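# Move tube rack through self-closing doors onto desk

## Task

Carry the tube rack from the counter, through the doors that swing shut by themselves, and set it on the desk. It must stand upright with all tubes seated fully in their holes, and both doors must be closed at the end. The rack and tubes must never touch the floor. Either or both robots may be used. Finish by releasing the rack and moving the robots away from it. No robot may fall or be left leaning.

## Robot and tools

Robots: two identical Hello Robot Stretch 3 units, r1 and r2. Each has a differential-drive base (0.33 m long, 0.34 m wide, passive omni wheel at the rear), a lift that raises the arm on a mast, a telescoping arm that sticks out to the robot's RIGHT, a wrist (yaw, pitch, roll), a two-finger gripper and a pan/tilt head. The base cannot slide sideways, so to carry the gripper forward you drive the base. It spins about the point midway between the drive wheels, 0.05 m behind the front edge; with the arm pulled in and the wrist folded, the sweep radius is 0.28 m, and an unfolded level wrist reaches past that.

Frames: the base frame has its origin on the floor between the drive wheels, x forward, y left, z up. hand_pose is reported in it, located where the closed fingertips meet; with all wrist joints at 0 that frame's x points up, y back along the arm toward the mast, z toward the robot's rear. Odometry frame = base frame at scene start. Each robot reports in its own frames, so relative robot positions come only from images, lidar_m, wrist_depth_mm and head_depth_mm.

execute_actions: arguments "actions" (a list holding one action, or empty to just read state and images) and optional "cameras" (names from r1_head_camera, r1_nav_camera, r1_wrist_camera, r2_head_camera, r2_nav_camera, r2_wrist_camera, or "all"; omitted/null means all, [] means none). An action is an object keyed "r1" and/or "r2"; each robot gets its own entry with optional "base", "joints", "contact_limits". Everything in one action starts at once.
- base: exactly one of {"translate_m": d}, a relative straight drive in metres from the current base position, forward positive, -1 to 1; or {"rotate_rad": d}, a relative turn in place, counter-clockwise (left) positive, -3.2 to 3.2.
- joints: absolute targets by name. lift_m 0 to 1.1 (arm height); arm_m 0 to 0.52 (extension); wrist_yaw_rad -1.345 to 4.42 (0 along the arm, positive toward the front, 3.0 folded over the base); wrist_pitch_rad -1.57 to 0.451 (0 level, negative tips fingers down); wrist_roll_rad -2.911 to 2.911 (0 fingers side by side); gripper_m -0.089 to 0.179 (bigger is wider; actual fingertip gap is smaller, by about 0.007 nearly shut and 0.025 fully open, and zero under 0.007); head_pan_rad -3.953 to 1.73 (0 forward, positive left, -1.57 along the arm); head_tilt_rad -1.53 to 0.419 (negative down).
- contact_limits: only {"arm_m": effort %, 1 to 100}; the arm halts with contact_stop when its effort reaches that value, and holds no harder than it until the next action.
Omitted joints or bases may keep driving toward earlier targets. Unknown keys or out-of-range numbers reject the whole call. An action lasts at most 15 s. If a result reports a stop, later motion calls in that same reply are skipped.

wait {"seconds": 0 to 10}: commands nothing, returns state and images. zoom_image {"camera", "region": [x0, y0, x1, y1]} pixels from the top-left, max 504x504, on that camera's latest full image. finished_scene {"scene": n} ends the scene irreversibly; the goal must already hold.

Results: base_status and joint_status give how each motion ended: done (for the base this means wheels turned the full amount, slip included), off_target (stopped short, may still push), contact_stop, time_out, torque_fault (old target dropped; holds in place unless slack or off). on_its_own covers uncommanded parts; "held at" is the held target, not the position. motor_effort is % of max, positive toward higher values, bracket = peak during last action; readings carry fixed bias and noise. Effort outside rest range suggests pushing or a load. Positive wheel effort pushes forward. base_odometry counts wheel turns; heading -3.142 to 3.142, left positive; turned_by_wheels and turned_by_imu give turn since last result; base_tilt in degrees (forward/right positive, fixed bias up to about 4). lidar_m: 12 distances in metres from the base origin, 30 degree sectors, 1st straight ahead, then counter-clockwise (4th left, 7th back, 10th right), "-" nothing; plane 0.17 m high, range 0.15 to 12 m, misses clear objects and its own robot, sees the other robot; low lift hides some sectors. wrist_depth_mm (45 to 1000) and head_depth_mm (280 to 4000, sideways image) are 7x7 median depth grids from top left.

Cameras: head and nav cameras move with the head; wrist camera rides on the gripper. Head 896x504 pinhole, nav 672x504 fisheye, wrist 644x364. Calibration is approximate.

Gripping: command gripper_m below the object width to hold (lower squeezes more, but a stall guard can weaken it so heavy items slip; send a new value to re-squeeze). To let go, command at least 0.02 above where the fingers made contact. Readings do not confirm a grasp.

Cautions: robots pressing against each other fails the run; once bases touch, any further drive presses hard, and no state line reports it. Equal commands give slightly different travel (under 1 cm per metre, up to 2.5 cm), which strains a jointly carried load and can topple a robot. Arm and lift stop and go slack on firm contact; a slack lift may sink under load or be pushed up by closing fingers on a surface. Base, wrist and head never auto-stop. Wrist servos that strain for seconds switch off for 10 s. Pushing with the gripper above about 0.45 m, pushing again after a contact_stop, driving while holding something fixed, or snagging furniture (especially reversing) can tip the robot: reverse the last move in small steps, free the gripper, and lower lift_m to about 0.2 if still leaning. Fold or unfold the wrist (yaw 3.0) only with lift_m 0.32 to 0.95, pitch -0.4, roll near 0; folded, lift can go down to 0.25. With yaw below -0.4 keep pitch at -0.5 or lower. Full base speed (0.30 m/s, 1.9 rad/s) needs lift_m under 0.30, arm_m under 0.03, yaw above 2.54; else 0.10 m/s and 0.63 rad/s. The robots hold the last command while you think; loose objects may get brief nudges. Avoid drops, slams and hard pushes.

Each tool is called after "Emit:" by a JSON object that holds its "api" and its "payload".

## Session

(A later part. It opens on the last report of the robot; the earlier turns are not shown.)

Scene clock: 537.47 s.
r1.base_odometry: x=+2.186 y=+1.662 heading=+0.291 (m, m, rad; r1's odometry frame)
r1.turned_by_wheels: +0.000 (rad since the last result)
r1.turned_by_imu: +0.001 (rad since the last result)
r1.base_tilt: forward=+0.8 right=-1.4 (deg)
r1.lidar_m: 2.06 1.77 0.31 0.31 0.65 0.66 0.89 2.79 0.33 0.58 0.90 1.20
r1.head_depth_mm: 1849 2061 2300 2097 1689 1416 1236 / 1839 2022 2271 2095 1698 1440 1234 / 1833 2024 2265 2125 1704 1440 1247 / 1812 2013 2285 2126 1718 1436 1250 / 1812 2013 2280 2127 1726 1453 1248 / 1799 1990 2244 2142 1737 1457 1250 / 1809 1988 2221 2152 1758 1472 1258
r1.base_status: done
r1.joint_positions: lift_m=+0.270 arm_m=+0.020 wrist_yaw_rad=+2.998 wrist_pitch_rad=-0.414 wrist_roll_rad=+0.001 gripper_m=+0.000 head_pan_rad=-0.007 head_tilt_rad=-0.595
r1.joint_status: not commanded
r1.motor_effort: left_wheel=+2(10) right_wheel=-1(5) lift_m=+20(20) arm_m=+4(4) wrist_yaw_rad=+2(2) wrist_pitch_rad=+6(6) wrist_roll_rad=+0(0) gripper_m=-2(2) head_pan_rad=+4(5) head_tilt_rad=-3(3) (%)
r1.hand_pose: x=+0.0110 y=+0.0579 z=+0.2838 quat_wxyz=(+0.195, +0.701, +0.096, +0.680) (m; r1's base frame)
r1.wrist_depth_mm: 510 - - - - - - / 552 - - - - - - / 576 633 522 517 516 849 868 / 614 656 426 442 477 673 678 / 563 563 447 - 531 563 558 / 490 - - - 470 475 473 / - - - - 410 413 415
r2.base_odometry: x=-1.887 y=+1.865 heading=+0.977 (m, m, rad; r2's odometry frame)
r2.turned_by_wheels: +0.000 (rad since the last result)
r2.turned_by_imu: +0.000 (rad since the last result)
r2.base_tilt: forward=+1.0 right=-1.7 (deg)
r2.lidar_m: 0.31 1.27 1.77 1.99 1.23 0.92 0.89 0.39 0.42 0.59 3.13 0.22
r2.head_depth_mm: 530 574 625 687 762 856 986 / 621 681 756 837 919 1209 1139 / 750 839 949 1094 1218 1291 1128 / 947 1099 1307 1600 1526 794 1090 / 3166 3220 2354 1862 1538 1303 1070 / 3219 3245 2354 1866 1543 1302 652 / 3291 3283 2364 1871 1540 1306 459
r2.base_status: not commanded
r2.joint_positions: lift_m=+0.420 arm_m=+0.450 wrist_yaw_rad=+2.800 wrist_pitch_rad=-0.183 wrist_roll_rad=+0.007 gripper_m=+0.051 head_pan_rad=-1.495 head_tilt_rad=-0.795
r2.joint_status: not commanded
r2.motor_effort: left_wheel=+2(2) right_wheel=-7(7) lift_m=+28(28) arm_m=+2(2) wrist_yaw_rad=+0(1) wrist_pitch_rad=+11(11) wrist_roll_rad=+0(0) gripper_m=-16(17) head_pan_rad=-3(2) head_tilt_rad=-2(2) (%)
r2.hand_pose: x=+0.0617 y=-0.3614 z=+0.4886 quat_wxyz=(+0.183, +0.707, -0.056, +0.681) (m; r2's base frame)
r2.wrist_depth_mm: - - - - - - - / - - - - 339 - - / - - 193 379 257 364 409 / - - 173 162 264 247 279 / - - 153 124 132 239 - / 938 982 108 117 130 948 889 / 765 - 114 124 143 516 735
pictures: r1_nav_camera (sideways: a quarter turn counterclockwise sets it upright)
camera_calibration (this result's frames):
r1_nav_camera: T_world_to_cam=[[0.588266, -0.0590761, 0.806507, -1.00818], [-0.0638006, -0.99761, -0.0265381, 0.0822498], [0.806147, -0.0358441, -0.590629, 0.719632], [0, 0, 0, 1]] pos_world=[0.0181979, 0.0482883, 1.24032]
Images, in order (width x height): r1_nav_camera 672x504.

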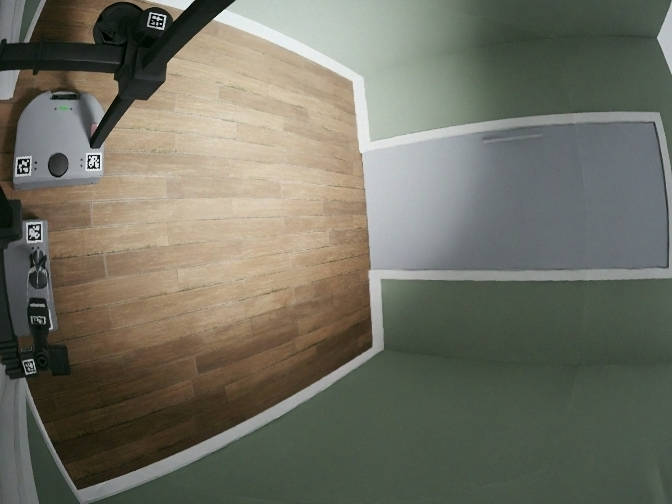

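Emit:
{"api": "execute_actions", "payload": {"actions": [{"r1":{"base":{"translate_m":0.3}}}], "cameras": ["r1_nav_camera"]}}

Scene clock: 544.00 s.
r1.base_odometry: x=+2.473 y=+1.748 heading=+0.291 (m, m, rad; r1's odometry frame)
r1.turned_by_wheels: +0.000 (rad since the last result)
r1.turned_by_imu: +0.002 (rad since the last result)
r1.base_tilt: forward=+0.9 right=-1.6 (deg)
r1.lidar_m: 1.76 1.78 1.28 0.40 0.37 0.83 1.11 0.53 0.64 0.86 0.89 1.20
r1.head_depth_mm: 1544 1744 1941 2057 1687 1429 1240 / 1565 1743 1955 2104 1699 1423 1238 / 1558 1720 1940 2084 1702 1433 1239 / 1556 1701 1901 2054 1716 1433 1242 / 1544 1709 1909 2068 1710 1439 1252 / 1531 1694 1904 2094 1736 1451 1254 / 1530 1666 1892 2102 1745 1457 1257
r1.base_status: done
r1.joint_positions: lift_m=+0.270 arm_m=+0.020 wrist_yaw_rad=+2.998 wrist_pitch_rad=-0.414 wrist_roll_rad=+0.001 gripper_m=+0.000 head_pan_rad=-0.007 head_tilt_rad=-0.595
r1.joint_status: not commanded
r1.motor_effort: left_wheel=+1(9) right_wheel=-1(5) lift_m=+21(20) arm_m=+4(4) wrist_yaw_rad=+2(1) wrist_pitch_rad=+5(6) wrist_roll_rad=+0(0) gripper_m=-1(2) head_pan_rad=+4(4) head_tilt_rad=-3(3) (%)
r1.hand_pose: x=+0.0110 y=+0.0579 z=+0.2838 quat_wxyz=(+0.195, +0.701, +0.096, +0.680) (m; r1's base frame)
r1.wrist_depth_mm: 769 - - - - - - / 786 - - - - - - / 515 500 769 852 851 854 866 / 400 405 588 676 674 678 673 / 409 432 479 - 554 554 553 / 447 - - - 471 475 475 / - - - - 417 414 412
r2.base_odometry: x=-1.887 y=+1.865 heading=+0.977 (m, m, rad; r2's odometry frame)
r2.turned_by_wheels: +0.000 (rad since the last result)
r2.turned_by_imu: +0.000 (rad since the last result)
r2.base_tilt: forward=+0.9 right=-1.6 (deg)
r2.lidar_m: 1.10 0.23 1.77 1.99 1.23 0.92 0.89 0.39 0.42 0.59 3.12 0.67
r2.head_depth_mm: 530 574 624 688 760 854 983 / 621 681 754 838 917 1208 1140 / 749 839 953 1094 1223 1296 1126 / 946 1098 1307 1606 1525 792 1096 / 3187 3209 2355 1861 1533 1302 1135 / 3233 3256 2374 1862 1542 1308 1138 / 3290 3248 2362 1872 1533 1303 1137
r2.base_status: not commanded
r2.joint_positions: lift_m=+0.420 arm_m=+0.450 wrist_yaw_rad=+2.800 wrist_pitch_rad=-0.183 wrist_roll_rad=+0.007 gripper_m=+0.051 head_pan_rad=-1.495 head_tilt_rad=-0.795
r2.joint_status: not commanded
r2.motor_effort: left_wheel=+2(2) right_wheel=-7(6) lift_m=+28(28) arm_m=+3(3) wrist_yaw_rad=+0(1) wrist_pitch_rad=+11(11) wrist_roll_rad=+0(0) gripper_m=-15(16) head_pan_rad=-1(2) head_tilt_rad=-2(2) (%)
r2.hand_pose: x=+0.0617 y=-0.3614 z=+0.4886 quat_wxyz=(+0.183, +0.707, -0.056, +0.681) (m; r2's base frame)
r2.wrist_depth_mm: - - - - - - - / - - - - - - - / - - 193 530 654 - - / - - 172 163 - - - / - - 153 124 132 - - / 947 966 109 117 130 952 865 / 755 - 114 124 142 711 698
pictures: r1_nav_camera (sideways: a quarter turn counterclockwise sets it upright)
camera_calibration (this result's frames):
r1_nav_camera: T_world_to_cam=[[0.588266, -0.0590763, 0.806507, -1.00818], [-0.0638009, -0.99761, -0.0265381, 0.0822498], [0.806147, -0.0358444, -0.590629, 0.719632], [0, 0, 0, 1]] pos_world=[0.0181979, 0.0482883, 1.24032]
Images, in order (width x height): r1_nav_camera 672x504.

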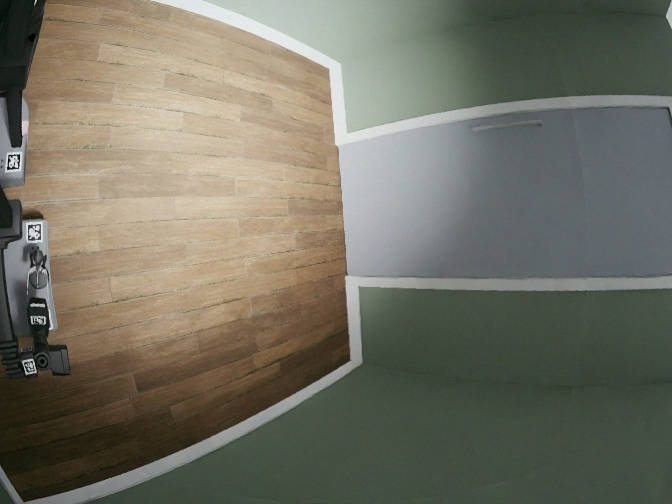

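Emit:
{"api": "execute_actions", "payload": {"actions": [{"r1":{"base":{"translate_m":0.6},"joints":{"head_tilt_rad":-0.2}},"r2":{"joints":{"arm_m":0.03},"contact_limits":{"arm_m":40}}}], "cameras": ["r1_nav_camera","r1_head_camera","r2_head_camera"]}}

Scene clock: 552.67 s.
r1.base_odometry: x=+3.048 y=+1.920 heading=+0.291 (m, m, rad; r1's odometry frame)
r1.turned_by_wheels: +0.000 (rad since the last result)
r1.turned_by_imu: +0.004 (rad since the last result)
r1.base_tilt: forward=+0.9 right=-1.5 (deg)
r1.lidar_m: 1.16 1.20 1.29 1.24 1.28 0.78 1.12 1.09 0.88 0.85 0.88 1.18
r1.head_depth_mm: 1017 1073 1123 1182 1250 1324 1396 / 1016 1061 1115 1164 1239 1315 1395 / 1011 1064 1118 1177 1241 1310 1394 / 1013 1060 1111 1169 1236 1309 1384 / 1015 1057 1104 1162 1224 1307 1375 / 1004 1054 1093 1152 1231 1297 1374 / 1003 1047 1098 1158 1225 1293 1364
r1.base_status: done
r1.joint_positions: lift_m=+0.270 arm_m=+0.020 wrist_yaw_rad=+2.998 wrist_pitch_rad=-0.414 wrist_roll_rad=+0.001 gripper_m=+0.000 head_pan_rad=-0.007 head_tilt_rad=-0.210
r1.joint_status: all done
r1.motor_effort: left_wheel=+1(9) right_wheel=+0(1) lift_m=+20(20) arm_m=+4(4) wrist_yaw_rad=+2(2) wrist_pitch_rad=+6(6) wrist_roll_rad=+0(0) gripper_m=-2(3) head_pan_rad=+4(5) head_tilt_rad=+7(42) (%)
r1.hand_pose: x=+0.0110 y=+0.0579 z=+0.2838 quat_wxyz=(+0.195, +0.701, +0.096, +0.680) (m; r1's base frame)
r1.wrist_depth_mm: - - - - - - - / - - - - - - - / 853 843 857 864 865 866 857 / 680 671 674 669 671 679 673 / 568 560 575 - 557 557 557 / 492 - - - 474 474 472 / - - - - 416 411 411
r2.base_odometry: x=-1.887 y=+1.865 heading=+0.976 (m, m, rad; r2's odometry frame)
r2.turned_by_wheels: +0.000 (rad since the last result)
r2.turned_by_imu: -0.001 (rad since the last result)
r2.base_tilt: forward=+1.0 right=-1.8 (deg)
r2.lidar_m: 1.09 1.27 0.76 1.99 1.23 0.91 0.89 0.39 0.34 0.33 0.35 0.48
r2.head_depth_mm: - 291 325 387 478 628 897 / - 293 332 397 494 652 886 / - 296 338 407 509 679 909 / - 298 346 417 526 708 1018 / - 301 353 427 542 740 1079 / - 306 361 439 560 775 1094 / - 312 369 451 580 814 1118
r2.base_status: not commanded
r2.joint_positions: lift_m=+0.420 arm_m=+0.030 wrist_yaw_rad=+2.800 wrist_pitch_rad=-0.183 wrist_roll_rad=+0.007 gripper_m=+0.051 head_pan_rad=-1.495 head_tilt_rad=-0.795
r2.joint_status: all done
r2.motor_effort: left_wheel=+0(2) right_wheel=+0(7) lift_m=+27(27) arm_m=-2(2) wrist_yaw_rad=+0(0) wrist_pitch_rad=+11(11) wrist_roll_rad=+0(0) gripper_m=-16(16) head_pan_rad=-1(2) head_tilt_rad=-2(2) (%)
r2.contact_limits: arm_m 28 (drawing in: default 17, maximum 28; extending or still: default 24, maximum 39)
r2.hand_pose: x=+0.0617 y=+0.0580 z=+0.4886 quat_wxyz=(+0.183, +0.707, -0.056, +0.681) (m; r2's base frame)
r2.wrist_depth_mm: - - - - - - - / - - - - - - - / - - 193 681 985 - - / - - 205 163 - - - / - - 161 124 131 - - / 929 - 109 116 131 933 884 / 745 - 709 124 142 728 712
pictures: r1_head_camera (sideways: a quarter turn clockwise sets it upright), r1_nav_camera (sideways: a quarter turn counterclockwise sets it upright), r2_head_camera (sideways: a quarter turn clockwise sets it upright)
camera_calibration (this result's frames):
r1_head_camera: T_world_to_cam=[[-0.239497, 0.0322371, -0.970362, 1.28569], [0.00440464, 0.999474, 0.0321172, -0.0411657], [0.970887, 0.0034179, -0.239513, 0.265046], [0, 0, 0, 1]] pos_world=[0.050772, -0.00120888, 1.31239]
r1_nav_camera: T_world_to_cam=[[0.241923, -0.0567517, 0.968634, -1.21759], [-0.0495759, -0.997707, -0.0460732, 0.107614], [0.969028, -0.0368747, -0.244182, 0.267814], [0, 0, 0, 1]] pos_world=[0.0403791, 0.0481423, 1.24975]
r2_head_camera: T_world_to_cam=[[-0.0764711, 0.673088, -0.735598, 0.976959], [0.990666, 0.134783, 0.0203417, -0.0271864], [0.112838, -0.727177, -0.677113, 0.841355], [0, 0, 0, 1]] pos_world=[0.00670532, -0.0421021, 1.28889]
Images, in order (width x height): r1_head_camera 896x504, r1_nav_camera 672x504, r2_head_camera 896x504.

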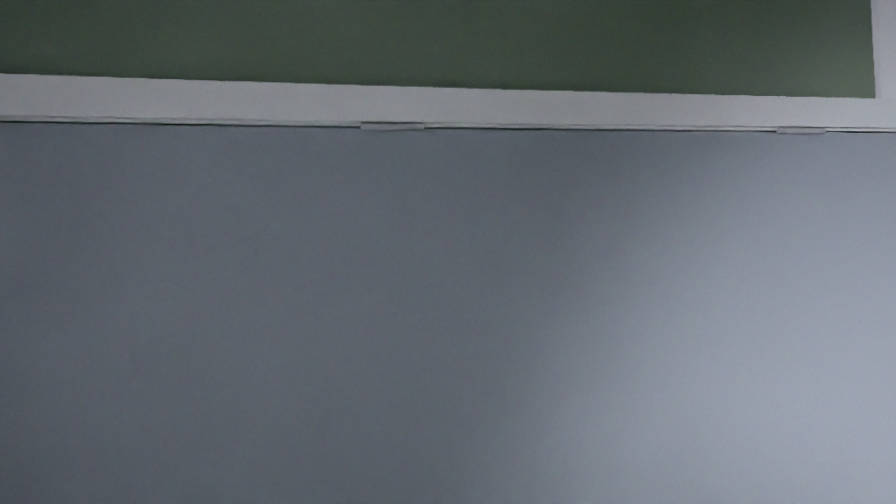

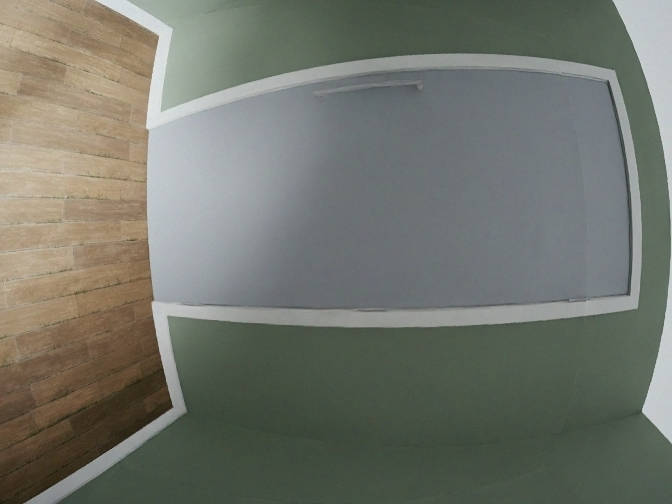

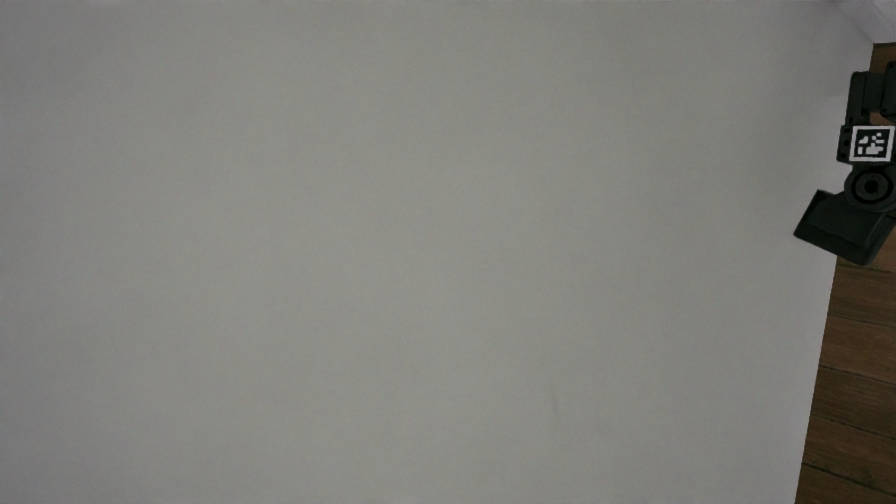

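Emit:
{"api": "execute_actions", "payload": {"actions": [{"r1":{"base":{"translate_m":0.19}}}], "cameras": []}}

Emit:
{"api": "execute_actions", "payload": {"actions": [{"r1":{"base":{"rotate_rad":1.61},"joints":{"lift_m":0.9}}}], "cameras": []}}

Emit:
{"api": "execute_actions", "payload": {"actions": [{"r1":{"base":{"translate_m":0.57},"joints":{"wrist_yaw_rad":0.0,"gripper_m":0.12,"head_pan_rad":-1.57,"head_tilt_rad":-0.3}}}], "cameras": []}}

Emit:
{"api": "execute_actions", "payload": {"actions": [{"r1":{"joints":{"lift_m":1.0,"wrist_pitch_rad":0.0,"arm_m":0.3}}}], "cameras": ["r1_wrist_camera","r1_head_camera"]}}

Scene clock: 576.93 s.
r1.base_odometry: x=+3.230 y=+1.974 heading=+0.291 (m, m, rad; r1's odometry frame)
r1.turned_by_wheels: +0.000 (rad since the last result)
r1.turned_by_imu: +0.001 (rad since the last result)
r1.base_tilt: forward=+0.9 right=-1.4 (deg)
r1.lidar_m: 0.97 1.00 1.30 1.24 1.28 0.95 1.27 1.22 0.88 0.85 0.87 1.00
r1.head_depth_mm: 839 880 925 976 1030 1095 1164 / 845 880 923 970 1028 1091 1146 / 843 878 923 976 1029 1079 1154 / 839 879 922 973 1023 1078 1148 / 836 870 920 966 1025 1074 1145 / 834 873 916 962 1015 1075 1140 / 830 873 912 958 1008 1069 1135
r1.base_status: done
r1.joint_positions: lift_m=+0.270 arm_m=+0.020 wrist_yaw_rad=+2.998 wrist_pitch_rad=-0.414 wrist_roll_rad=+0.001 gripper_m=+0.000 head_pan_rad=-0.007 head_tilt_rad=-0.209
r1.joint_status: not commanded
r1.motor_effort: left_wheel=+0(9) right_wheel=+0(4) lift_m=+20(20) arm_m=+4(4) wrist_yaw_rad=+2(1) wrist_pitch_rad=+5(6) wrist_roll_rad=+0(0) gripper_m=-2(3) head_pan_rad=+4(4) head_tilt_rad=+6(7) (%)
r1.hand_pose: x=+0.0110 y=+0.0579 z=+0.2838 quat_wxyz=(+0.195, +0.701, +0.096, +0.680) (m; r1's base frame)
r1.wrist_depth_mm: - - - - - - 966 / - - - - - - 973 / 874 831 862 864 865 852 872 / 680 673 687 682 680 664 672 / 555 558 578 - 559 560 556 / 493 - - - 479 476 473 / - - - - 413 412 413
r2.base_odometry: x=-1.887 y=+1.865 heading=+0.976 (m, m, rad; r2's odometry frame)
r2.turned_by_wheels: +0.000 (rad since the last result)
r2.turned_by_imu: +0.000 (rad since the last result)
r2.base_tilt: forward=+0.9 right=-1.7 (deg)
r2.lidar_m: 1.09 1.27 0.95 0.95 1.23 0.91 0.89 0.39 0.34 0.33 0.35 0.48
r2.head_depth_mm: - 291 325 388 479 626 895 / - 293 332 397 493 652 886 / - 296 339 406 509 679 910 / - 298 346 417 525 709 1018 / - 301 353 428 541 740 1076 / - 306 361 439 560 776 1096 / - 312 369 451 580 814 1118
r2.base_status: not commanded
r2.joint_positions: lift_m=+0.420 arm_m=+0.030 wrist_yaw_rad=+2.800 wrist_pitch_rad=-0.183 wrist_roll_rad=+0.007 gripper_m=+0.051 head_pan_rad=-1.495 head_tilt_rad=-0.795
r2.joint_status: not commanded
r2.motor_effort: left_wheel=+0(0) right_wheel=+0(0) lift_m=+27(28) arm_m=-2(2) wrist_yaw_rad=+1(0) wrist_pitch_rad=+11(11) wrist_roll_rad=+0(0) gripper_m=-16(16) head_pan_rad=-1(2) head_tilt_rad=-2(2) (%)
r2.hand_pose: x=+0.0617 y=+0.0580 z=+0.4886 quat_wxyz=(+0.183, +0.707, -0.056, +0.681) (m; r2's base frame)
r2.wrist_depth_mm: - - - - - - - / - - - - - - - / - - 193 871 - - - / - - 204 163 - - - / - - 160 124 132 - - / 948 - 109 116 130 903 895 / 753 - 738 124 143 709 723
pictures: none
No camera images: the call's "cameras" was empty. Leave "cameras" out to get every camera's image.

Scene clock: 583.50 s.
r1.base_odometry: x=+3.230 y=+1.974 heading=+1.901 (m, m, rad; r1's odometry frame)
r1.turned_by_wheels: +1.610 (rad since the last result)
r1.turned_by_imu: +1.603 (rad since the last result)
r1.base_tilt: forward=+0.8 right=-1.5 (deg)
r1.lidar_m: 1.24 1.30 0.95 1.27 1.17 0.87 0.85 0.89 0.99 0.97 1.01 1.28
r1.head_depth_mm: 1086 1127 1193 1251 1311 1385 1474 / 1085 1138 1184 1252 1320 1388 1489 / 1087 1140 1191 1246 1321 1405 1485 / 1079 1127 1185 1256 1311 1397 1483 / 1083 1141 1195 1260 1327 1394 1481 / 1087 1142 1191 1253 1317 1404 1492 / 1087 1134 1202 1256 1336 1401 1493
r1.base_status: done
r1.joint_positions: lift_m=+0.900 arm_m=+0.020 wrist_yaw_rad=+2.998 wrist_pitch_rad=-0.414 wrist_roll_rad=+0.001 gripper_m=+0.000 head_pan_rad=-0.007 head_tilt_rad=-0.209
r1.joint_status: all done
r1.motor_effort: left_wheel=-2(8) right_wheel=+2(8) lift_m=+36(38) arm_m=+4(4) wrist_yaw_rad=+1(1) wrist_pitch_rad=+6(5) wrist_roll_rad=+0(0) gripper_m=-2(2) head_pan_rad=+4(5) head_tilt_rad=+6(6) (%)
r1.hand_pose: x=+0.0109 y=+0.0579 z=+0.9131 quat_wxyz=(+0.195, +0.701, +0.096, +0.680) (m; r1's base frame)
r1.wrist_depth_mm: - - - - - - - / - - - - - - - / - - - - - - - / - - - - - - - / - - - - - - - / - - - - - - - / - - - - - - -
r2.base_odometry: x=-1.887 y=+1.865 heading=+0.976 (m, m, rad; r2's odometry frame)
r2.turned_by_wheels: +0.000 (rad since the last result)
r2.turned_by_imu: +0.000 (rad since the last result)
r2.base_tilt: forward=+1.0 right=-1.7 (deg)
r2.lidar_m: 1.09 1.27 0.95 1.99 1.23 0.91 0.89 0.39 0.34 0.33 0.35 0.48
r2.head_depth_mm: - 291 325 387 479 628 896 / - 293 332 398 493 652 888 / - 296 338 407 509 680 906 / - 298 346 416 525 708 1018 / - 300 353 428 542 740 1085 / - 306 361 439 560 774 1094 / - 312 369 452 582 813 1117
r2.base_status: not commanded
r2.joint_positions: lift_m=+0.420 arm_m=+0.030 wrist_yaw_rad=+2.800 wrist_pitch_rad=-0.183 wrist_roll_rad=+0.007 gripper_m=+0.051 head_pan_rad=-1.495 head_tilt_rad=-0.795
r2.joint_status: not commanded
r2.motor_effort: left_wheel=+0(0) right_wheel=+0(0) lift_m=+27(28) arm_m=-2(2) wrist_yaw_rad=+1(1) wrist_pitch_rad=+11(11) wrist_roll_rad=+0(0) gripper_m=-16(16) head_pan_rad=-1(3) head_tilt_rad=-2(2) (%)
r2.hand_pose: x=+0.0617 y=+0.0580 z=+0.4886 quat_wxyz=(+0.183, +0.707, -0.056, +0.681) (m; r2's base frame)
r2.wrist_depth_mm: - - - - - - - / - - - - - - - / - - 193 - - - - / - - 203 163 - - - / - - 161 124 131 - - / 955 - 109 116 130 928 881 / 751 - 712 123 143 714 732
pictures: none
No camera images: the call's "cameras" was empty. Leave "cameras" out to get every camera's image.

Scene clock: 590.37 s.
r1.base_odometry: x=+3.045 y=+2.514 heading=+1.901 (m, m, rad; r1's odometry frame)
r1.turned_by_wheels: +0.000 (rad since the last result)
r1.turned_by_imu: +0.004 (rad since the last result)
r1.base_tilt: forward=+0.8 right=-1.4 (deg)
r1.lidar_m: 0.67 0.70 0.98 0.84 1.38 1.46 1.41 1.36 1.02 0.98 0.93 0.69
r1.head_depth_mm: 841 888 946 1010 1093 1176 1261 / 843 884 951 1018 1087 1183 1255 / 841 894 943 1023 1096 1181 - / 840 896 953 1018 1100 1175 1250 / 832 891 946 1018 1098 1193 1278 / 848 896 957 1022 1098 1205 1303 / 846 901 965 1027 1111 1183 1307
r1.base_status: done
r1.joint_positions: lift_m=+0.900 arm_m=+0.020 wrist_yaw_rad=+0.003 wrist_pitch_rad=-0.414 wrist_roll_rad=+0.001 gripper_m=+0.120 head_pan_rad=-1.563 head_tilt_rad=-0.296
r1.joint_status: all done
r1.motor_effort: left_wheel=-2(3) right_wheel=+2(5) lift_m=+36(36) arm_m=+4(4) wrist_yaw_rad=-3(3) wrist_pitch_rad=+6(6) wrist_roll_rad=+0(0) gripper_m=+0(82) head_pan_rad=-5(56) head_tilt_rad=-3(17) (%)
r1.hand_pose: x=-0.0208 y=-0.3895 z=+0.9131 quat_wxyz=(+0.692, +0.147, -0.692, -0.145) (m; r1's base frame)
r1.wrist_depth_mm: 672 671 671 665 666 672 672 / 733 738 728 732 735 733 740 / 783 817 802 792 810 815 817 / 846 900 890 896 919 919 902 / 870 995 - - - - - / 826 - - - - - - / 806 - - - - - -
r2.base_odometry: x=-1.887 y=+1.865 heading=+0.976 (m, m, rad; r2's odometry frame)
r2.turned_by_wheels: +0.000 (rad since the last result)
r2.turned_by_imu: +0.000 (rad since the last result)
r2.base_tilt: forward=+0.9 right=-1.6 (deg)
r2.lidar_m: 1.09 1.27 1.77 0.85 1.23 0.91 0.89 0.39 0.34 0.33 0.35 0.49
r2.head_depth_mm: - 291 325 388 479 627 896 / - 293 332 396 493 653 886 / - 296 339 407 508 678 908 / - 298 346 417 525 706 1014 / - 301 353 428 542 739 1080 / - 306 361 440 561 777 1094 / - 312 369 451 580 815 1114
r2.base_status: not commanded
r2.joint_positions: lift_m=+0.420 arm_m=+0.030 wrist_yaw_rad=+2.800 wrist_pitch_rad=-0.183 wrist_roll_rad=+0.007 gripper_m=+0.051 head_pan_rad=-1.495 head_tilt_rad=-0.795
r2.joint_status: not commanded
r2.motor_effort: left_wheel=+0(0) right_wheel=+0(0) lift_m=+27(28) arm_m=-3(3) wrist_yaw_rad=+1(0) wrist_pitch_rad=+11(11) wrist_roll_rad=+0(0) gripper_m=-16(17) head_pan_rad=-2(1) head_tilt_rad=-2(2) (%)
r2.hand_pose: x=+0.0617 y=+0.0580 z=+0.4886 quat_wxyz=(+0.183, +0.707, -0.056, +0.681) (m; r2's base frame)
r2.wrist_depth_mm: - - - - - - - / - - - - - - - / - - 195 - - - - / - - 204 163 - - - / - 942 161 124 131 - - / 931 - 109 116 130 933 889 / 764 - 713 124 142 713 716
pictures: none
No camera images: the call's "cameras" was empty. Leave "cameras" out to get every camera's image.

Scene clock: 593.63 s.
r1.base_odometry: x=+3.045 y=+2.514 heading=+1.901 (m, m, rad; r1's odometry frame)
r1.turned_by_wheels: +0.000 (rad since the last result)
r1.turned_by_imu: -0.001 (rad since the last result)
r1.base_tilt: forward=+0.8 right=-1.4 (deg)
r1.lidar_m: 0.67 0.70 0.98 0.85 1.38 1.46 1.41 1.36 1.02 0.98 0.93 0.69
r1.head_depth_mm: 838 891 936 - 1088 1176 1283 / 840 890 935 - 1097 1179 1283 / 840 891 931 - 1108 1185 1290 / 844 895 942 1033 1092 1175 1282 / 833 890 949 1018 1104 1189 1294 / 846 898 958 1029 1100 1199 1302 / 845 898 957 1030 1097 1193 1313
r1.base_status: not commanded
r1.joint_positions: lift_m=+1.000 arm_m=+0.300 wrist_yaw_rad=+0.002 wrist_pitch_rad=-0.023 wrist_roll_rad=+0.001 gripper_m=+0.120 head_pan_rad=-1.563 head_tilt_rad=-0.296
r1.joint_status: all done
r1.motor_effort: left_wheel=-2(2) right_wheel=+2(2) lift_m=+36(36) arm_m=+5(5) wrist_yaw_rad=-2(2) wrist_pitch_rad=+9(9) wrist_roll_rad=+0(0) gripper_m=+0(1) head_pan_rad=-4(5) head_tilt_rad=-3(2) (%)
r1.hand_pose: x=-0.0209 y=-0.7002 z=+1.1083 quat_wxyz=(+0.707, +0.009, -0.707, -0.008) (m; r1's base frame)
r1.wrist_depth_mm: 413 408 402 408 409 412 412 / 424 426 419 424 427 428 428 / 442 445 434 437 443 445 439 / 461 454 453 458 464 461 459 / 478 475 472 478 478 476 485 / 493 - 492 496 500 497 503 / 524 518 513 525 526 526 521
r2.base_odometry: x=-1.887 y=+1.865 heading=+0.976 (m, m, rad; r2's odometry frame)
r2.turned_by_wheels: +0.000 (rad since the last result)
r2.turned_by_imu: +0.000 (rad since the last result)
r2.base_tilt: forward=+1.1 right=-1.7 (deg)
r2.lidar_m: 1.09 1.27 1.77 0.85 1.23 0.92 0.89 0.39 0.34 0.33 0.35 0.48
r2.head_depth_mm: - 291 325 387 480 628 897 / - 293 332 396 493 653 887 / - 296 339 407 509 679 906 / - 299 346 416 525 709 1016 / - 301 353 427 542 740 1077 / - 306 361 440 561 774 1096 / - 312 369 451 581 809 1115
r2.base_status: not commanded
r2.joint_positions: lift_m=+0.420 arm_m=+0.030 wrist_yaw_rad=+2.800 wrist_pitch_rad=-0.183 wrist_roll_rad=+0.007 gripper_m=+0.051 head_pan_rad=-1.495 head_tilt_rad=-0.795
r2.joint_status: not commanded
r2.motor_effort: left_wheel=+0(0) right_wheel=+0(0) lift_m=+28(28) arm_m=-3(2) wrist_yaw_rad=+0(1) wrist_pitch_rad=+11(11) wrist_roll_rad=+0(0) gripper_m=-16(16) head_pan_rad=-2(1) head_tilt_rad=-2(2) (%)
r2.hand_pose: x=+0.0617 y=+0.0580 z=+0.4886 quat_wxyz=(+0.183, +0.707, -0.056, +0.681) (m; r2's base frame)
r2.wrist_depth_mm: - - - - - - - / - - - - - - - / - - 194 - - - - / - - 205 163 - - - / - 942 161 124 132 - - / 945 - 109 116 130 929 876 / 729 - 719 124 143 713 716
pictures: r1_head_camera (sideways: a quarter turn clockwise sets it upright), r1_wrist_camera
camera_calibration (this result's frames):
r1_head_camera: T_world_to_cam=[[0.0281751, 0.322729, -0.946072, 1.25233], [0.999457, 0.00710217, 0.0321877, -0.0473237], [0.0171071, -0.946465, -0.322354, 0.378681], [0, 0, 0, 1]] pos_world=[0.00553536, -0.0454192, 1.30839]
r1_wrist_camera: T_world_to_cam=[[-0.998974, 0.0316138, -0.0324118, 0.0341195], [0.03931, 0.250412, -0.967341, 1.27267], [-0.022465, -0.967623, -0.251398, -0.236403], [0, 0, 0, 1]] pos_world=[-0.021255, -0.54852, 1.17278]
Images, in order (width x height): r1_head_camera 896x504, r1_wrist_camera 644x364.

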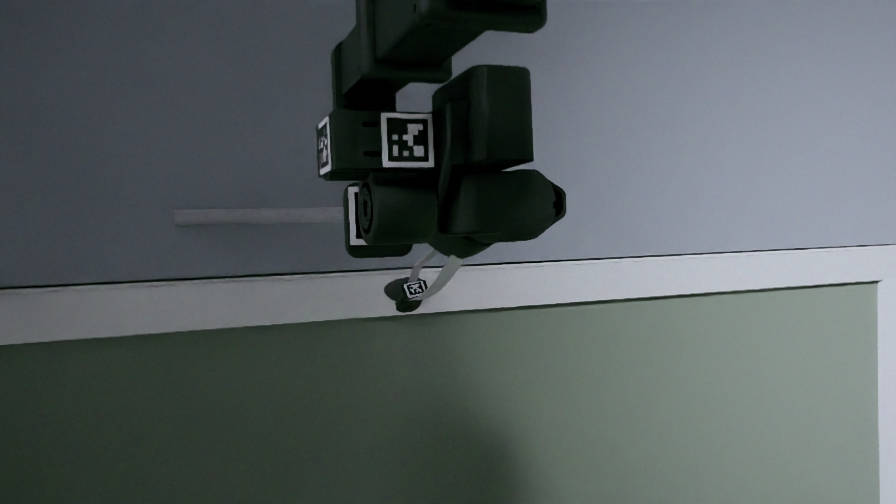

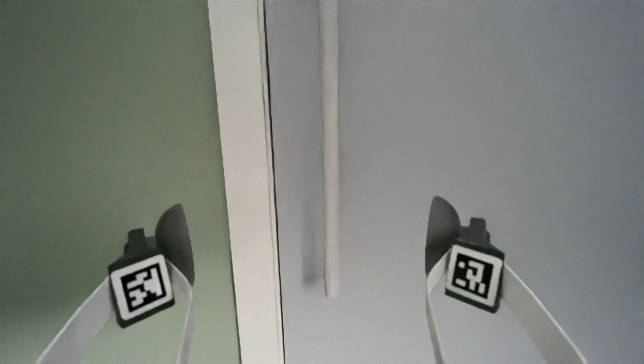

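Emit:
{"api": "execute_actions", "payload": {"actions": [{"r1":{"joints":{"arm_m":0.52}}}], "cameras": ["r1_wrist_camera"]}}

Scene clock: 598.23 s.
r1.base_odometry: x=+3.045 y=+2.514 heading=+1.901 (m, m, rad; r1's odometry frame)
r1.turned_by_wheels: +0.000 (rad since the last result)
r1.turned_by_imu: -0.001 (rad since the last result)
r1.base_tilt: forward=+0.8 right=-1.4 (deg)
r1.lidar_m: 0.67 0.70 0.98 0.84 1.38 1.46 1.42 1.36 1.02 0.98 0.93 0.69
r1.head_depth_mm: 843 891 941 - 1084 1170 1275 / 842 891 931 1025 1093 1180 1277 / 840 894 - 1029 1095 1186 1279 / 844 895 935 1027 1100 1185 1269 / 832 893 948 1013 1093 1187 1296 / 845 897 957 1022 1102 1194 1304 / 854 900 959 1029 1100 1190 1295
r1.base_status: not commanded
r1.joint_positions: lift_m=+1.000 arm_m=+0.519 wrist_yaw_rad=+0.002 wrist_pitch_rad=-0.023 wrist_roll_rad=+0.001 gripper_m=+0.120 head_pan_rad=-1.563 head_tilt_rad=-0.296
r1.joint_status: all done
r1.motor_effort: left_wheel=-2(2) right_wheel=+3(1) lift_m=+36(36) arm_m=+4(5) wrist_yaw_rad=-2(2) wrist_pitch_rad=+9(8) wrist_roll_rad=+0(0) gripper_m=+0(1) head_pan_rad=-5(4) head_tilt_rad=-3(2) (%)
r1.hand_pose: x=-0.0210 y=-0.9193 z=+1.1083 quat_wxyz=(+0.707, +0.009, -0.707, -0.008) (m; r1's base frame)
r1.wrist_depth_mm: 206 194 206 204 208 208 209 / 213 203 213 212 215 216 214 / 222 211 221 219 223 224 224 / 232 221 230 228 233 233 232 / 241 239 238 241 242 242 242 / 251 - 245 250 254 253 254 / 260 261 252 261 264 266 264
r2.base_odometry: x=-1.887 y=+1.865 heading=+0.976 (m, m, rad; r2's odometry frame)
r2.turned_by_wheels: +0.000 (rad since the last result)
r2.turned_by_imu: +0.000 (rad since the last result)
r2.base_tilt: forward=+0.9 right=-1.7 (deg)
r2.lidar_m: 1.09 1.27 1.77 0.85 1.23 0.92 0.89 0.39 0.34 0.33 0.35 0.49
r2.head_depth_mm: - 291 325 387 479 629 896 / - 293 332 397 494 652 888 / - 296 339 406 509 679 905 / - 298 346 417 524 709 1016 / - 301 353 428 541 740 1079 / - 306 360 439 560 775 1094 / - 312 369 452 580 813 1118
r2.base_status: not commanded
r2.joint_positions: lift_m=+0.420 arm_m=+0.030 wrist_yaw_rad=+2.800 wrist_pitch_rad=-0.183 wrist_roll_rad=+0.007 gripper_m=+0.051 head_pan_rad=-1.495 head_tilt_rad=-0.795
r2.joint_status: not commanded
r2.motor_effort: left_wheel=+0(0) right_wheel=+0(0) lift_m=+28(28) arm_m=-3(2) wrist_yaw_rad=+1(0) wrist_pitch_rad=+11(11) wrist_roll_rad=+0(0) gripper_m=-16(16) head_pan_rad=-1(2) head_tilt_rad=-2(2) (%)
r2.hand_pose: x=+0.0617 y=+0.0580 z=+0.4886 quat_wxyz=(+0.183, +0.707, -0.056, +0.681) (m; r2's base frame)
r2.wrist_depth_mm: - - - - - - - / - - - - - - - / - - 195 - - - - / - - 203 162 - - - / - 937 161 124 132 - - / 918 - 109 117 130 928 892 / 749 - 701 124 143 707 709
pictures: r1_wrist_camera
camera_calibration (this result's frames):
r1_wrist_camera: T_world_to_cam=[[-0.998973, 0.031669, -0.0324122, 0.0410823], [0.039324, 0.250398, -0.967344, 1.32752], [-0.0225189, -0.967625, -0.251387, -0.448399], [0, 0, 0, 1]] pos_world=[-0.0212607, -0.767592, 1.17278]
Images, in order (width x height): r1_wrist_camera 644x364.

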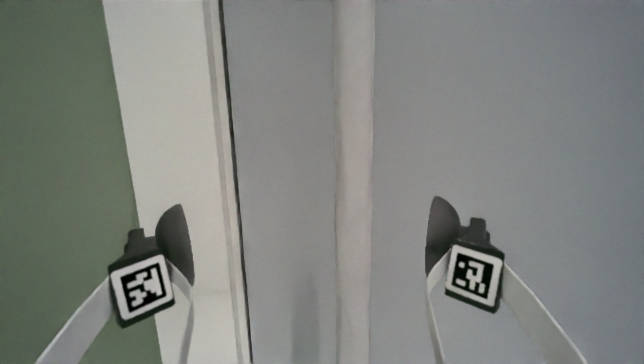

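Emit:
{"api": "execute_actions", "payload": {"actions": [{"r1":{"base":{"rotate_rad":0.35},"joints":{"arm_m":0.25}}}], "cameras": []}}

Emit:
{"api": "execute_actions", "payload": {"actions": [{"r1":{"base":{"translate_m":-0.21}}}], "cameras": []}}

Emit:
{"api": "execute_actions", "payload": {"actions": [{"r1":{"base":{"rotate_rad":-0.35}}}], "cameras": []}}

Emit:
{"api": "execute_actions", "payload": {"actions": [{"r1":{"base":{"translate_m":0.175}}}], "cameras": []}}

Emit:
{"api": "execute_actions", "payload": {"actions": [{"r1":{"joints":{"arm_m":0.5}}}], "cameras": ["r1_wrist_camera"]}}

Scene clock: 607.17 s.
r1.base_odometry: x=+3.045 y=+2.514 heading=+2.251 (m, m, rad; r1's odometry frame)
r1.turned_by_wheels: +0.350 (rad since the last result)
r1.turned_by_imu: +0.344 (rad since the last result)
r1.base_tilt: forward=+0.8 right=-1.5 (deg)
r1.lidar_m: 0.68 0.84 1.23 0.84 1.54 1.41 1.43 1.08 0.98 0.98 0.73 0.67
r1.head_depth_mm: 813 856 903 - 1047 1118 1218 / 850 899 939 - 1117 1176 1278 / 876 926 983 - 1161 1230 1336 / 907 962 1026 1107 1210 1288 1392 / 937 999 1071 1160 1251 1364 1451 / 975 1034 1112 1176 1252 1315 1351 / 961 985 1012 1031 1071 1100 1133
r1.base_status: done
r1.joint_positions: lift_m=+1.000 arm_m=+0.250 wrist_yaw_rad=-0.001 wrist_pitch_rad=-0.023 wrist_roll_rad=+0.001 gripper_m=+0.120 head_pan_rad=-1.563 head_tilt_rad=-0.297
r1.joint_status: all done
r1.motor_effort: left_wheel=-2(19) right_wheel=+2(24) lift_m=+36(37) arm_m=-6(8) wrist_yaw_rad=+0(33) wrist_pitch_rad=+8(9) wrist_roll_rad=+0(0) gripper_m=+0(7) head_pan_rad=-4(5) head_tilt_rad=-2(2) (%)
r1.hand_pose: x=-0.0216 y=-0.6510 z=+1.1083 quat_wxyz=(+0.707, +0.008, -0.707, -0.009) (m; r1's base frame)
r1.wrist_depth_mm: 465 582 558 509 466 424 401 / 468 595 583 525 480 441 415 / 467 599 614 545 498 451 425 / 474 603 638 573 522 470 435 / 474 572 656 601 546 485 444 / 473 - 694 631 574 499 463 / 463 637 732 652 586 536 479
r2.base_odometry: x=-1.887 y=+1.865 heading=+0.976 (m, m, rad; r2's odometry frame)
r2.turned_by_wheels: +0.000 (rad since the last result)
r2.turned_by_imu: +0.000 (rad since the last result)
r2.base_tilt: forward=+1.0 right=-1.7 (deg)
r2.lidar_m: 1.09 1.27 1.77 0.88 1.23 0.91 0.89 0.39 0.34 0.33 0.35 0.48
r2.head_depth_mm: - 291 325 388 479 627 895 / - 293 332 397 493 653 887 / - 296 338 406 509 678 907 / - 298 346 417 525 708 1021 / - 301 353 427 542 740 1074 / - 306 361 439 561 776 1093 / - 312 369 451 580 813 1117
r2.base_status: not commanded
r2.joint_positions: lift_m=+0.420 arm_m=+0.030 wrist_yaw_rad=+2.800 wrist_pitch_rad=-0.183 wrist_roll_rad=+0.007 gripper_m=+0.051 head_pan_rad=-1.495 head_tilt_rad=-0.795
r2.joint_status: not commanded
r2.motor_effort: left_wheel=+0(0) right_wheel=+0(0) lift_m=+27(28) arm_m=-2(2) wrist_yaw_rad=+0(0) wrist_pitch_rad=+11(11) wrist_roll_rad=+0(0) gripper_m=-16(16) head_pan_rad=-2(3) head_tilt_rad=-2(2) (%)
r2.hand_pose: x=+0.0617 y=+0.0580 z=+0.4886 quat_wxyz=(+0.183, +0.707, -0.056, +0.681) (m; r2's base frame)
r2.wrist_depth_mm: - - - - - - - / - - - - - - - / - - 195 - - - - / - - 203 163 - - - / - - 161 124 131 - - / 964 - 109 117 130 932 892 / 752 - 719 123 142 716 736
pictures: none
No camera images: the call's "cameras" was empty. Leave "cameras" out to get every camera's image.

Scene clock: 610.20 s.
r1.base_odometry: x=+3.177 y=+2.350 heading=+2.251 (m, m, rad; r1's odometry frame)
r1.turned_by_wheels: +0.000 (rad since the last result)
r1.turned_by_imu: -0.002 (rad since the last result)
r1.base_tilt: forward=+0.8 right=-1.5 (deg)
r1.lidar_m: 0.87 1.08 0.91 1.41 1.33 1.22 1.23 1.00 0.91 0.92 0.95 0.87
r1.head_depth_mm: 754 798 839 - 965 1031 1119 / 776 815 861 - 1021 1076 1170 / 800 851 897 - 1058 1124 1217 / 829 879 941 1020 1102 1188 1307 / 866 916 975 1063 1151 1251 1375 / 893 954 1028 1104 1202 1329 1421 / 929 994 1071 1163 1264 1365 1442
r1.base_status: done
r1.joint_positions: lift_m=+1.000 arm_m=+0.250 wrist_yaw_rad=-0.001 wrist_pitch_rad=-0.023 wrist_roll_rad=+0.001 gripper_m=+0.120 head_pan_rad=-1.563 head_tilt_rad=-0.297
r1.joint_status: not commanded
r1.motor_effort: left_wheel=-1(6) right_wheel=+2(2) lift_m=+36(37) arm_m=-6(6) wrist_yaw_rad=+0(0) wrist_pitch_rad=+8(9) wrist_roll_rad=+0(0) gripper_m=+1(0) head_pan_rad=-5(4) head_tilt_rad=-2(2) (%)
r1.hand_pose: x=-0.0216 y=-0.6510 z=+1.1083 quat_wxyz=(+0.707, +0.008, -0.707, -0.009) (m; r1's base frame)
r1.wrist_depth_mm: 593 526 476 423 399 370 344 / 600 549 494 446 413 380 352 / 634 585 516 454 421 390 362 / 652 607 536 478 434 403 371 / 665 665 573 494 468 412 389 / 659 - 594 520 487 423 399 / 643 726 614 557 502 460 414
r2.base_odometry: x=-1.887 y=+1.865 heading=+0.976 (m, m, rad; r2's odometry frame)
r2.turned_by_wheels: +0.000 (rad since the last result)
r2.turned_by_imu: +0.000 (rad since the last result)
r2.base_tilt: forward=+1.0 right=-1.7 (deg)
r2.lidar_m: 1.09 1.27 1.77 0.95 1.23 0.91 0.89 0.39 0.34 0.33 0.35 0.49
r2.head_depth_mm: - 291 325 388 479 626 898 / - 293 332 397 494 653 887 / - 296 338 406 509 679 907 / - 298 346 417 525 708 1020 / - 301 353 427 542 739 1075 / - 306 361 439 560 773 1094 / - 312 369 451 581 814 1117
r2.base_status: not commanded
r2.joint_positions: lift_m=+0.420 arm_m=+0.030 wrist_yaw_rad=+2.800 wrist_pitch_rad=-0.183 wrist_roll_rad=+0.007 gripper_m=+0.051 head_pan_rad=-1.495 head_tilt_rad=-0.795
r2.joint_status: not commanded
r2.motor_effort: left_wheel=+0(0) right_wheel=+0(0) lift_m=+27(27) arm_m=-3(2) wrist_yaw_rad=+0(0) wrist_pitch_rad=+11(11) wrist_roll_rad=+0(0) gripper_m=-16(16) head_pan_rad=-3(1) head_tilt_rad=-2(2) (%)
r2.hand_pose: x=+0.0617 y=+0.0580 z=+0.4886 quat_wxyz=(+0.183, +0.707, -0.056, +0.681) (m; r2's base frame)
r2.wrist_depth_mm: - - - - - - - / - - - - - - - / - - 193 - - - - / - - 203 162 - - - / - - 161 124 131 - - / 929 - 109 116 131 938 904 / 745 - 720 123 142 720 732
pictures: none
No camera images: the call's "cameras" was empty. Leave "cameras" out to get every camera's image.

Scene clock: 611.80 s.
r1.base_odometry: x=+3.177 y=+2.350 heading=+1.901 (m, m, rad; r1's odometry frame)
r1.turned_by_wheels: -0.350 (rad since the last result)
r1.turned_by_imu: -0.349 (rad since the last result)
r1.base_tilt: forward=+0.8 right=-1.5 (deg)
r1.lidar_m: 0.87 0.90 1.26 0.91 1.45 1.25 1.22 1.26 0.94 0.91 0.94 0.90
r1.head_depth_mm: 773 818 866 - 1008 1086 1174 / 775 819 865 - 1031 1087 1175 / 771 819 869 - 1028 1081 1187 / 773 820 875 937 1020 1094 1177 / 779 826 877 943 1008 1096 1189 / 779 816 869 934 1012 1078 1170 / 773 820 870 930 1013 1102 1191
r1.base_status: done
r1.joint_positions: lift_m=+1.000 arm_m=+0.250 wrist_yaw_rad=-0.001 wrist_pitch_rad=-0.023 wrist_roll_rad=+0.001 gripper_m=+0.120 head_pan_rad=-1.563 head_tilt_rad=-0.297
r1.joint_status: not commanded
r1.motor_effort: left_wheel=+2(6) right_wheel=+0(5) lift_m=+36(36) arm_m=-6(6) wrist_yaw_rad=+0(0) wrist_pitch_rad=+8(9) wrist_roll_rad=+0(0) gripper_m=+0(0) head_pan_rad=-5(5) head_tilt_rad=-2(2) (%)
r1.hand_pose: x=-0.0216 y=-0.6509 z=+1.1083 quat_wxyz=(+0.707, +0.008, -0.707, -0.009) (m; r1's base frame)
r1.wrist_depth_mm: 373 382 383 388 386 387 384 / 385 397 396 398 398 400 402 / 402 410 412 419 414 418 422 / 423 423 427 428 436 437 436 / 439 436 449 449 454 452 454 / 463 - 469 470 476 471 474 / 484 486 492 493 486 494 496
r2.base_odometry: x=-1.887 y=+1.865 heading=+0.976 (m, m, rad; r2's odometry frame)
r2.turned_by_wheels: +0.000 (rad since the last result)
r2.turned_by_imu: +0.000 (rad since the last result)
r2.base_tilt: forward=+1.0 right=-1.7 (deg)
r2.lidar_m: 1.09 1.27 1.77 0.92 1.23 0.91 0.89 0.39 0.34 0.33 0.35 0.48
r2.head_depth_mm: - 291 325 388 479 627 895 / - 293 332 396 493 651 887 / - 295 339 406 508 679 910 / - 298 346 417 525 710 1015 / - 301 353 428 542 738 1079 / - 306 360 439 561 774 1096 / - 312 369 451 580 812 1120
r2.base_status: not commanded
r2.joint_positions: lift_m=+0.420 arm_m=+0.030 wrist_yaw_rad=+2.800 wrist_pitch_rad=-0.183 wrist_roll_rad=+0.007 gripper_m=+0.051 head_pan_rad=-1.495 head_tilt_rad=-0.795
r2.joint_status: not commanded
r2.motor_effort: left_wheel=+0(0) right_wheel=+0(0) lift_m=+27(27) arm_m=-2(2) wrist_yaw_rad=+0(0) wrist_pitch_rad=+11(11) wrist_roll_rad=+0(0) gripper_m=-16(16) head_pan_rad=-3(0) head_tilt_rad=-2(2) (%)
r2.hand_pose: x=+0.0617 y=+0.0580 z=+0.4886 quat_wxyz=(+0.183, +0.707, -0.056, +0.681) (m; r2's base frame)
r2.wrist_depth_mm: - - - - - - - / - - - - - - - / - - 193 - - - - / - - 204 162 - - - / - - 160 124 132 - - / 945 - 109 117 130 904 879 / 784 - 721 123 142 711 720
pictures: none
No camera images: the call's "cameras" was empty. Leave "cameras" out to get every camera's image.

Scene clock: 614.50 s.
r1.base_odometry: x=+3.120 y=+2.516 heading=+1.901 (m, m, rad; r1's odometry frame)
r1.turned_by_wheels: +0.000 (rad since the last result)
r1.turned_by_imu: +0.001 (rad since the last result)
r1.base_tilt: forward=+0.7 right=-1.4 (deg)
r1.lidar_m: 0.69 0.72 1.01 0.91 1.45 1.43 1.40 1.26 0.94 0.91 0.95 0.71
r1.head_depth_mm: 776 820 868 - 1016 1083 1179 / 776 823 868 - 1030 1086 1190 / 780 824 873 - 1037 1090 1180 / 780 818 871 946 1023 1089 1187 / 771 818 870 936 1004 1096 1191 / 781 827 879 942 1019 1097 1196 / 783 829 887 943 1020 1101 1199
r1.base_status: done
r1.joint_positions: lift_m=+1.000 arm_m=+0.250 wrist_yaw_rad=-0.001 wrist_pitch_rad=-0.023 wrist_roll_rad=+0.001 gripper_m=+0.120 head_pan_rad=-1.563 head_tilt_rad=-0.297
r1.joint_status: not commanded
r1.motor_effort: left_wheel=+2(5) right_wheel=-1(3) lift_m=+35(36) arm_m=-6(6) wrist_yaw_rad=+0(0) wrist_pitch_rad=+9(9) wrist_roll_rad=+0(0) gripper_m=+0(1) head_pan_rad=-5(4) head_tilt_rad=-2(2) (%)
r1.hand_pose: x=-0.0216 y=-0.6509 z=+1.1083 quat_wxyz=(+0.707, +0.008, -0.707, -0.009) (m; r1's base frame)
r1.wrist_depth_mm: 384 384 383 386 390 392 392 / 401 397 393 402 403 404 402 / 418 416 411 421 421 421 420 / 431 430 426 438 436 437 443 / 450 448 441 451 454 457 460 / 466 - 465 474 474 475 480 / 489 495 484 496 496 500 493
r2.base_odometry: x=-1.887 y=+1.865 heading=+0.976 (m, m, rad; r2's odometry frame)
r2.turned_by_wheels: +0.000 (rad since the last result)
r2.turned_by_imu: +0.000 (rad since the last result)
r2.base_tilt: forward=+1.0 right=-1.7 (deg)
r2.lidar_m: 1.09 1.27 1.77 0.92 1.23 0.92 0.89 0.39 0.34 0.33 0.35 0.49
r2.head_depth_mm: - 291 325 388 479 628 899 / - 293 332 397 493 651 888 / - 296 339 406 508 678 909 / - 298 346 417 525 708 1020 / - 300 353 427 543 740 1075 / - 306 361 439 560 774 1095 / - 312 369 451 582 814 1121
r2.base_status: not commanded
r2.joint_positions: lift_m=+0.420 arm_m=+0.030 wrist_yaw_rad=+2.800 wrist_pitch_rad=-0.183 wrist_roll_rad=+0.007 gripper_m=+0.051 head_pan_rad=-1.495 head_tilt_rad=-0.795
r2.joint_status: not commanded
r2.motor_effort: left_wheel=+0(0) right_wheel=+0(0) lift_m=+28(28) arm_m=-2(3) wrist_yaw_rad=+0(1) wrist_pitch_rad=+11(11) wrist_roll_rad=+0(0) gripper_m=-17(15) head_pan_rad=+0(2) head_tilt_rad=-2(2) (%)
r2.hand_pose: x=+0.0617 y=+0.0580 z=+0.4886 quat_wxyz=(+0.183, +0.707, -0.056, +0.681) (m; r2's base frame)
r2.wrist_depth_mm: - - - - - - - / - - - - - - - / - - 193 - - - - / - - 205 162 - - - / - - 161 124 132 - - / 946 - 109 117 131 957 891 / 773 - 735 123 142 714 735
pictures: none
No camera images: the call's "cameras" was empty. Leave "cameras" out to get every camera's image.

Scene clock: 617.57 s.
r1.base_odometry: x=+3.120 y=+2.516 heading=+1.901 (m, m, rad; r1's odometry frame)
r1.turned_by_wheels: +0.000 (rad since the last result)
r1.turned_by_imu: -0.001 (rad since the last result)
r1.base_tilt: forward=+0.8 right=-1.5 (deg)
r1.lidar_m: 0.69 0.72 1.01 0.91 1.45 1.44 1.39 1.26 0.94 0.90 0.96 0.71
r1.head_depth_mm: 773 823 865 - 1002 1088 1179 / 773 824 858 944 1010 1086 1184 / 777 826 853 952 1008 1090 1187 / 778 822 866 940 1010 1097 1184 / 775 818 874 936 1002 1087 1189 / 781 832 881 940 1023 1094 1201 / 785 830 885 949 1022 1103 1201
r1.base_status: not commanded
r1.joint_positions: lift_m=+1.000 arm_m=+0.500 wrist_yaw_rad=-0.001 wrist_pitch_rad=-0.023 wrist_roll_rad=+0.001 gripper_m=+0.120 head_pan_rad=-1.563 head_tilt_rad=-0.297
r1.joint_status: all done
r1.motor_effort: left_wheel=+1(1) right_wheel=-1(1) lift_m=+36(36) arm_m=+5(5) wrist_yaw_rad=+1(0) wrist_pitch_rad=+8(8) wrist_roll_rad=+0(0) gripper_m=+0(0) head_pan_rad=-5(5) head_tilt_rad=-2(3) (%)
r1.hand_pose: x=-0.0216 y=-0.9002 z=+1.1083 quat_wxyz=(+0.707, +0.008, -0.707, -0.009) (m; r1's base frame)
r1.wrist_depth_mm: 144 156 158 156 158 159 159 / 150 160 163 161 164 165 165 / 155 167 170 109 170 171 172 / 161 167 176 112 178 178 178 / 168 168 183 116 184 185 186 / 176 - 192 120 192 193 194 / 196 186 201 125 201 202 203
r2.base_odometry: x=-1.887 y=+1.865 heading=+0.976 (m, m, rad; r2's odometry frame)
r2.turned_by_wheels: +0.000 (rad since the last result)
r2.turned_by_imu: +0.000 (rad since the last result)
r2.base_tilt: forward=+1.0 right=-1.7 (deg)
r2.lidar_m: 1.09 1.27 1.77 0.92 1.23 0.92 0.89 0.39 0.34 0.33 0.35 0.49
r2.head_depth_mm: - 291 325 388 478 627 897 / - 293 332 397 494 651 886 / - 296 339 406 509 679 909 / - 299 346 417 525 708 1023 / - 301 353 427 542 742 1080 / - 306 361 439 561 777 1099 / - 312 369 450 580 814 1114
r2.base_status: not commanded
r2.joint_positions: lift_m=+0.420 arm_m=+0.030 wrist_yaw_rad=+2.800 wrist_pitch_rad=-0.183 wrist_roll_rad=+0.007 gripper_m=+0.051 head_pan_rad=-1.495 head_tilt_rad=-0.795
r2.joint_status: not commanded
r2.motor_effort: left_wheel=+0(0) right_wheel=+0(0) lift_m=+28(27) arm_m=-3(2) wrist_yaw_rad=+1(0) wrist_pitch_rad=+11(11) wrist_roll_rad=+0(0) gripper_m=-16(16) head_pan_rad=-1(1) head_tilt_rad=-2(2) (%)
r2.hand_pose: x=+0.0617 y=+0.0580 z=+0.4886 quat_wxyz=(+0.183, +0.707, -0.056, +0.681) (m; r2's base frame)
r2.wrist_depth_mm: - - - - - - - / - - - - - - - / - - 194 - - - - / - - 204 162 - - - / - - 161 124 131 - - / 933 - 109 117 131 944 879 / 774 - 710 124 142 712 729
pictures: r1_wrist_camera
camera_calibration (this result's frames):
r1_wrist_camera: T_world_to_cam=[[-0.998887, 0.0342523, -0.0324364, 0.0421726], [0.0399911, 0.25015, -0.967381, 1.32265], [-0.025021, -0.967601, -0.251241, -0.430143], [0, 0, 0, 1]] pos_world=[-0.0215311, -0.748511, 1.1728]
Images, in order (width x height): r1_wrist_camera 644x364.

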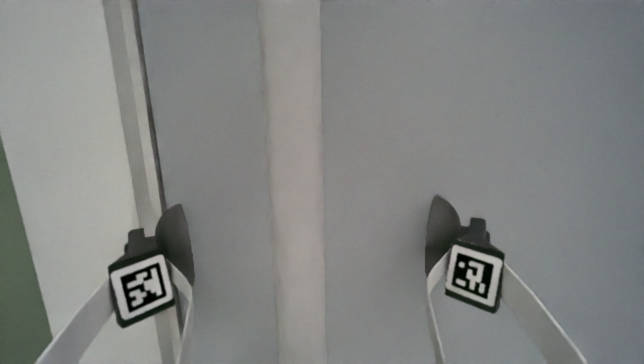

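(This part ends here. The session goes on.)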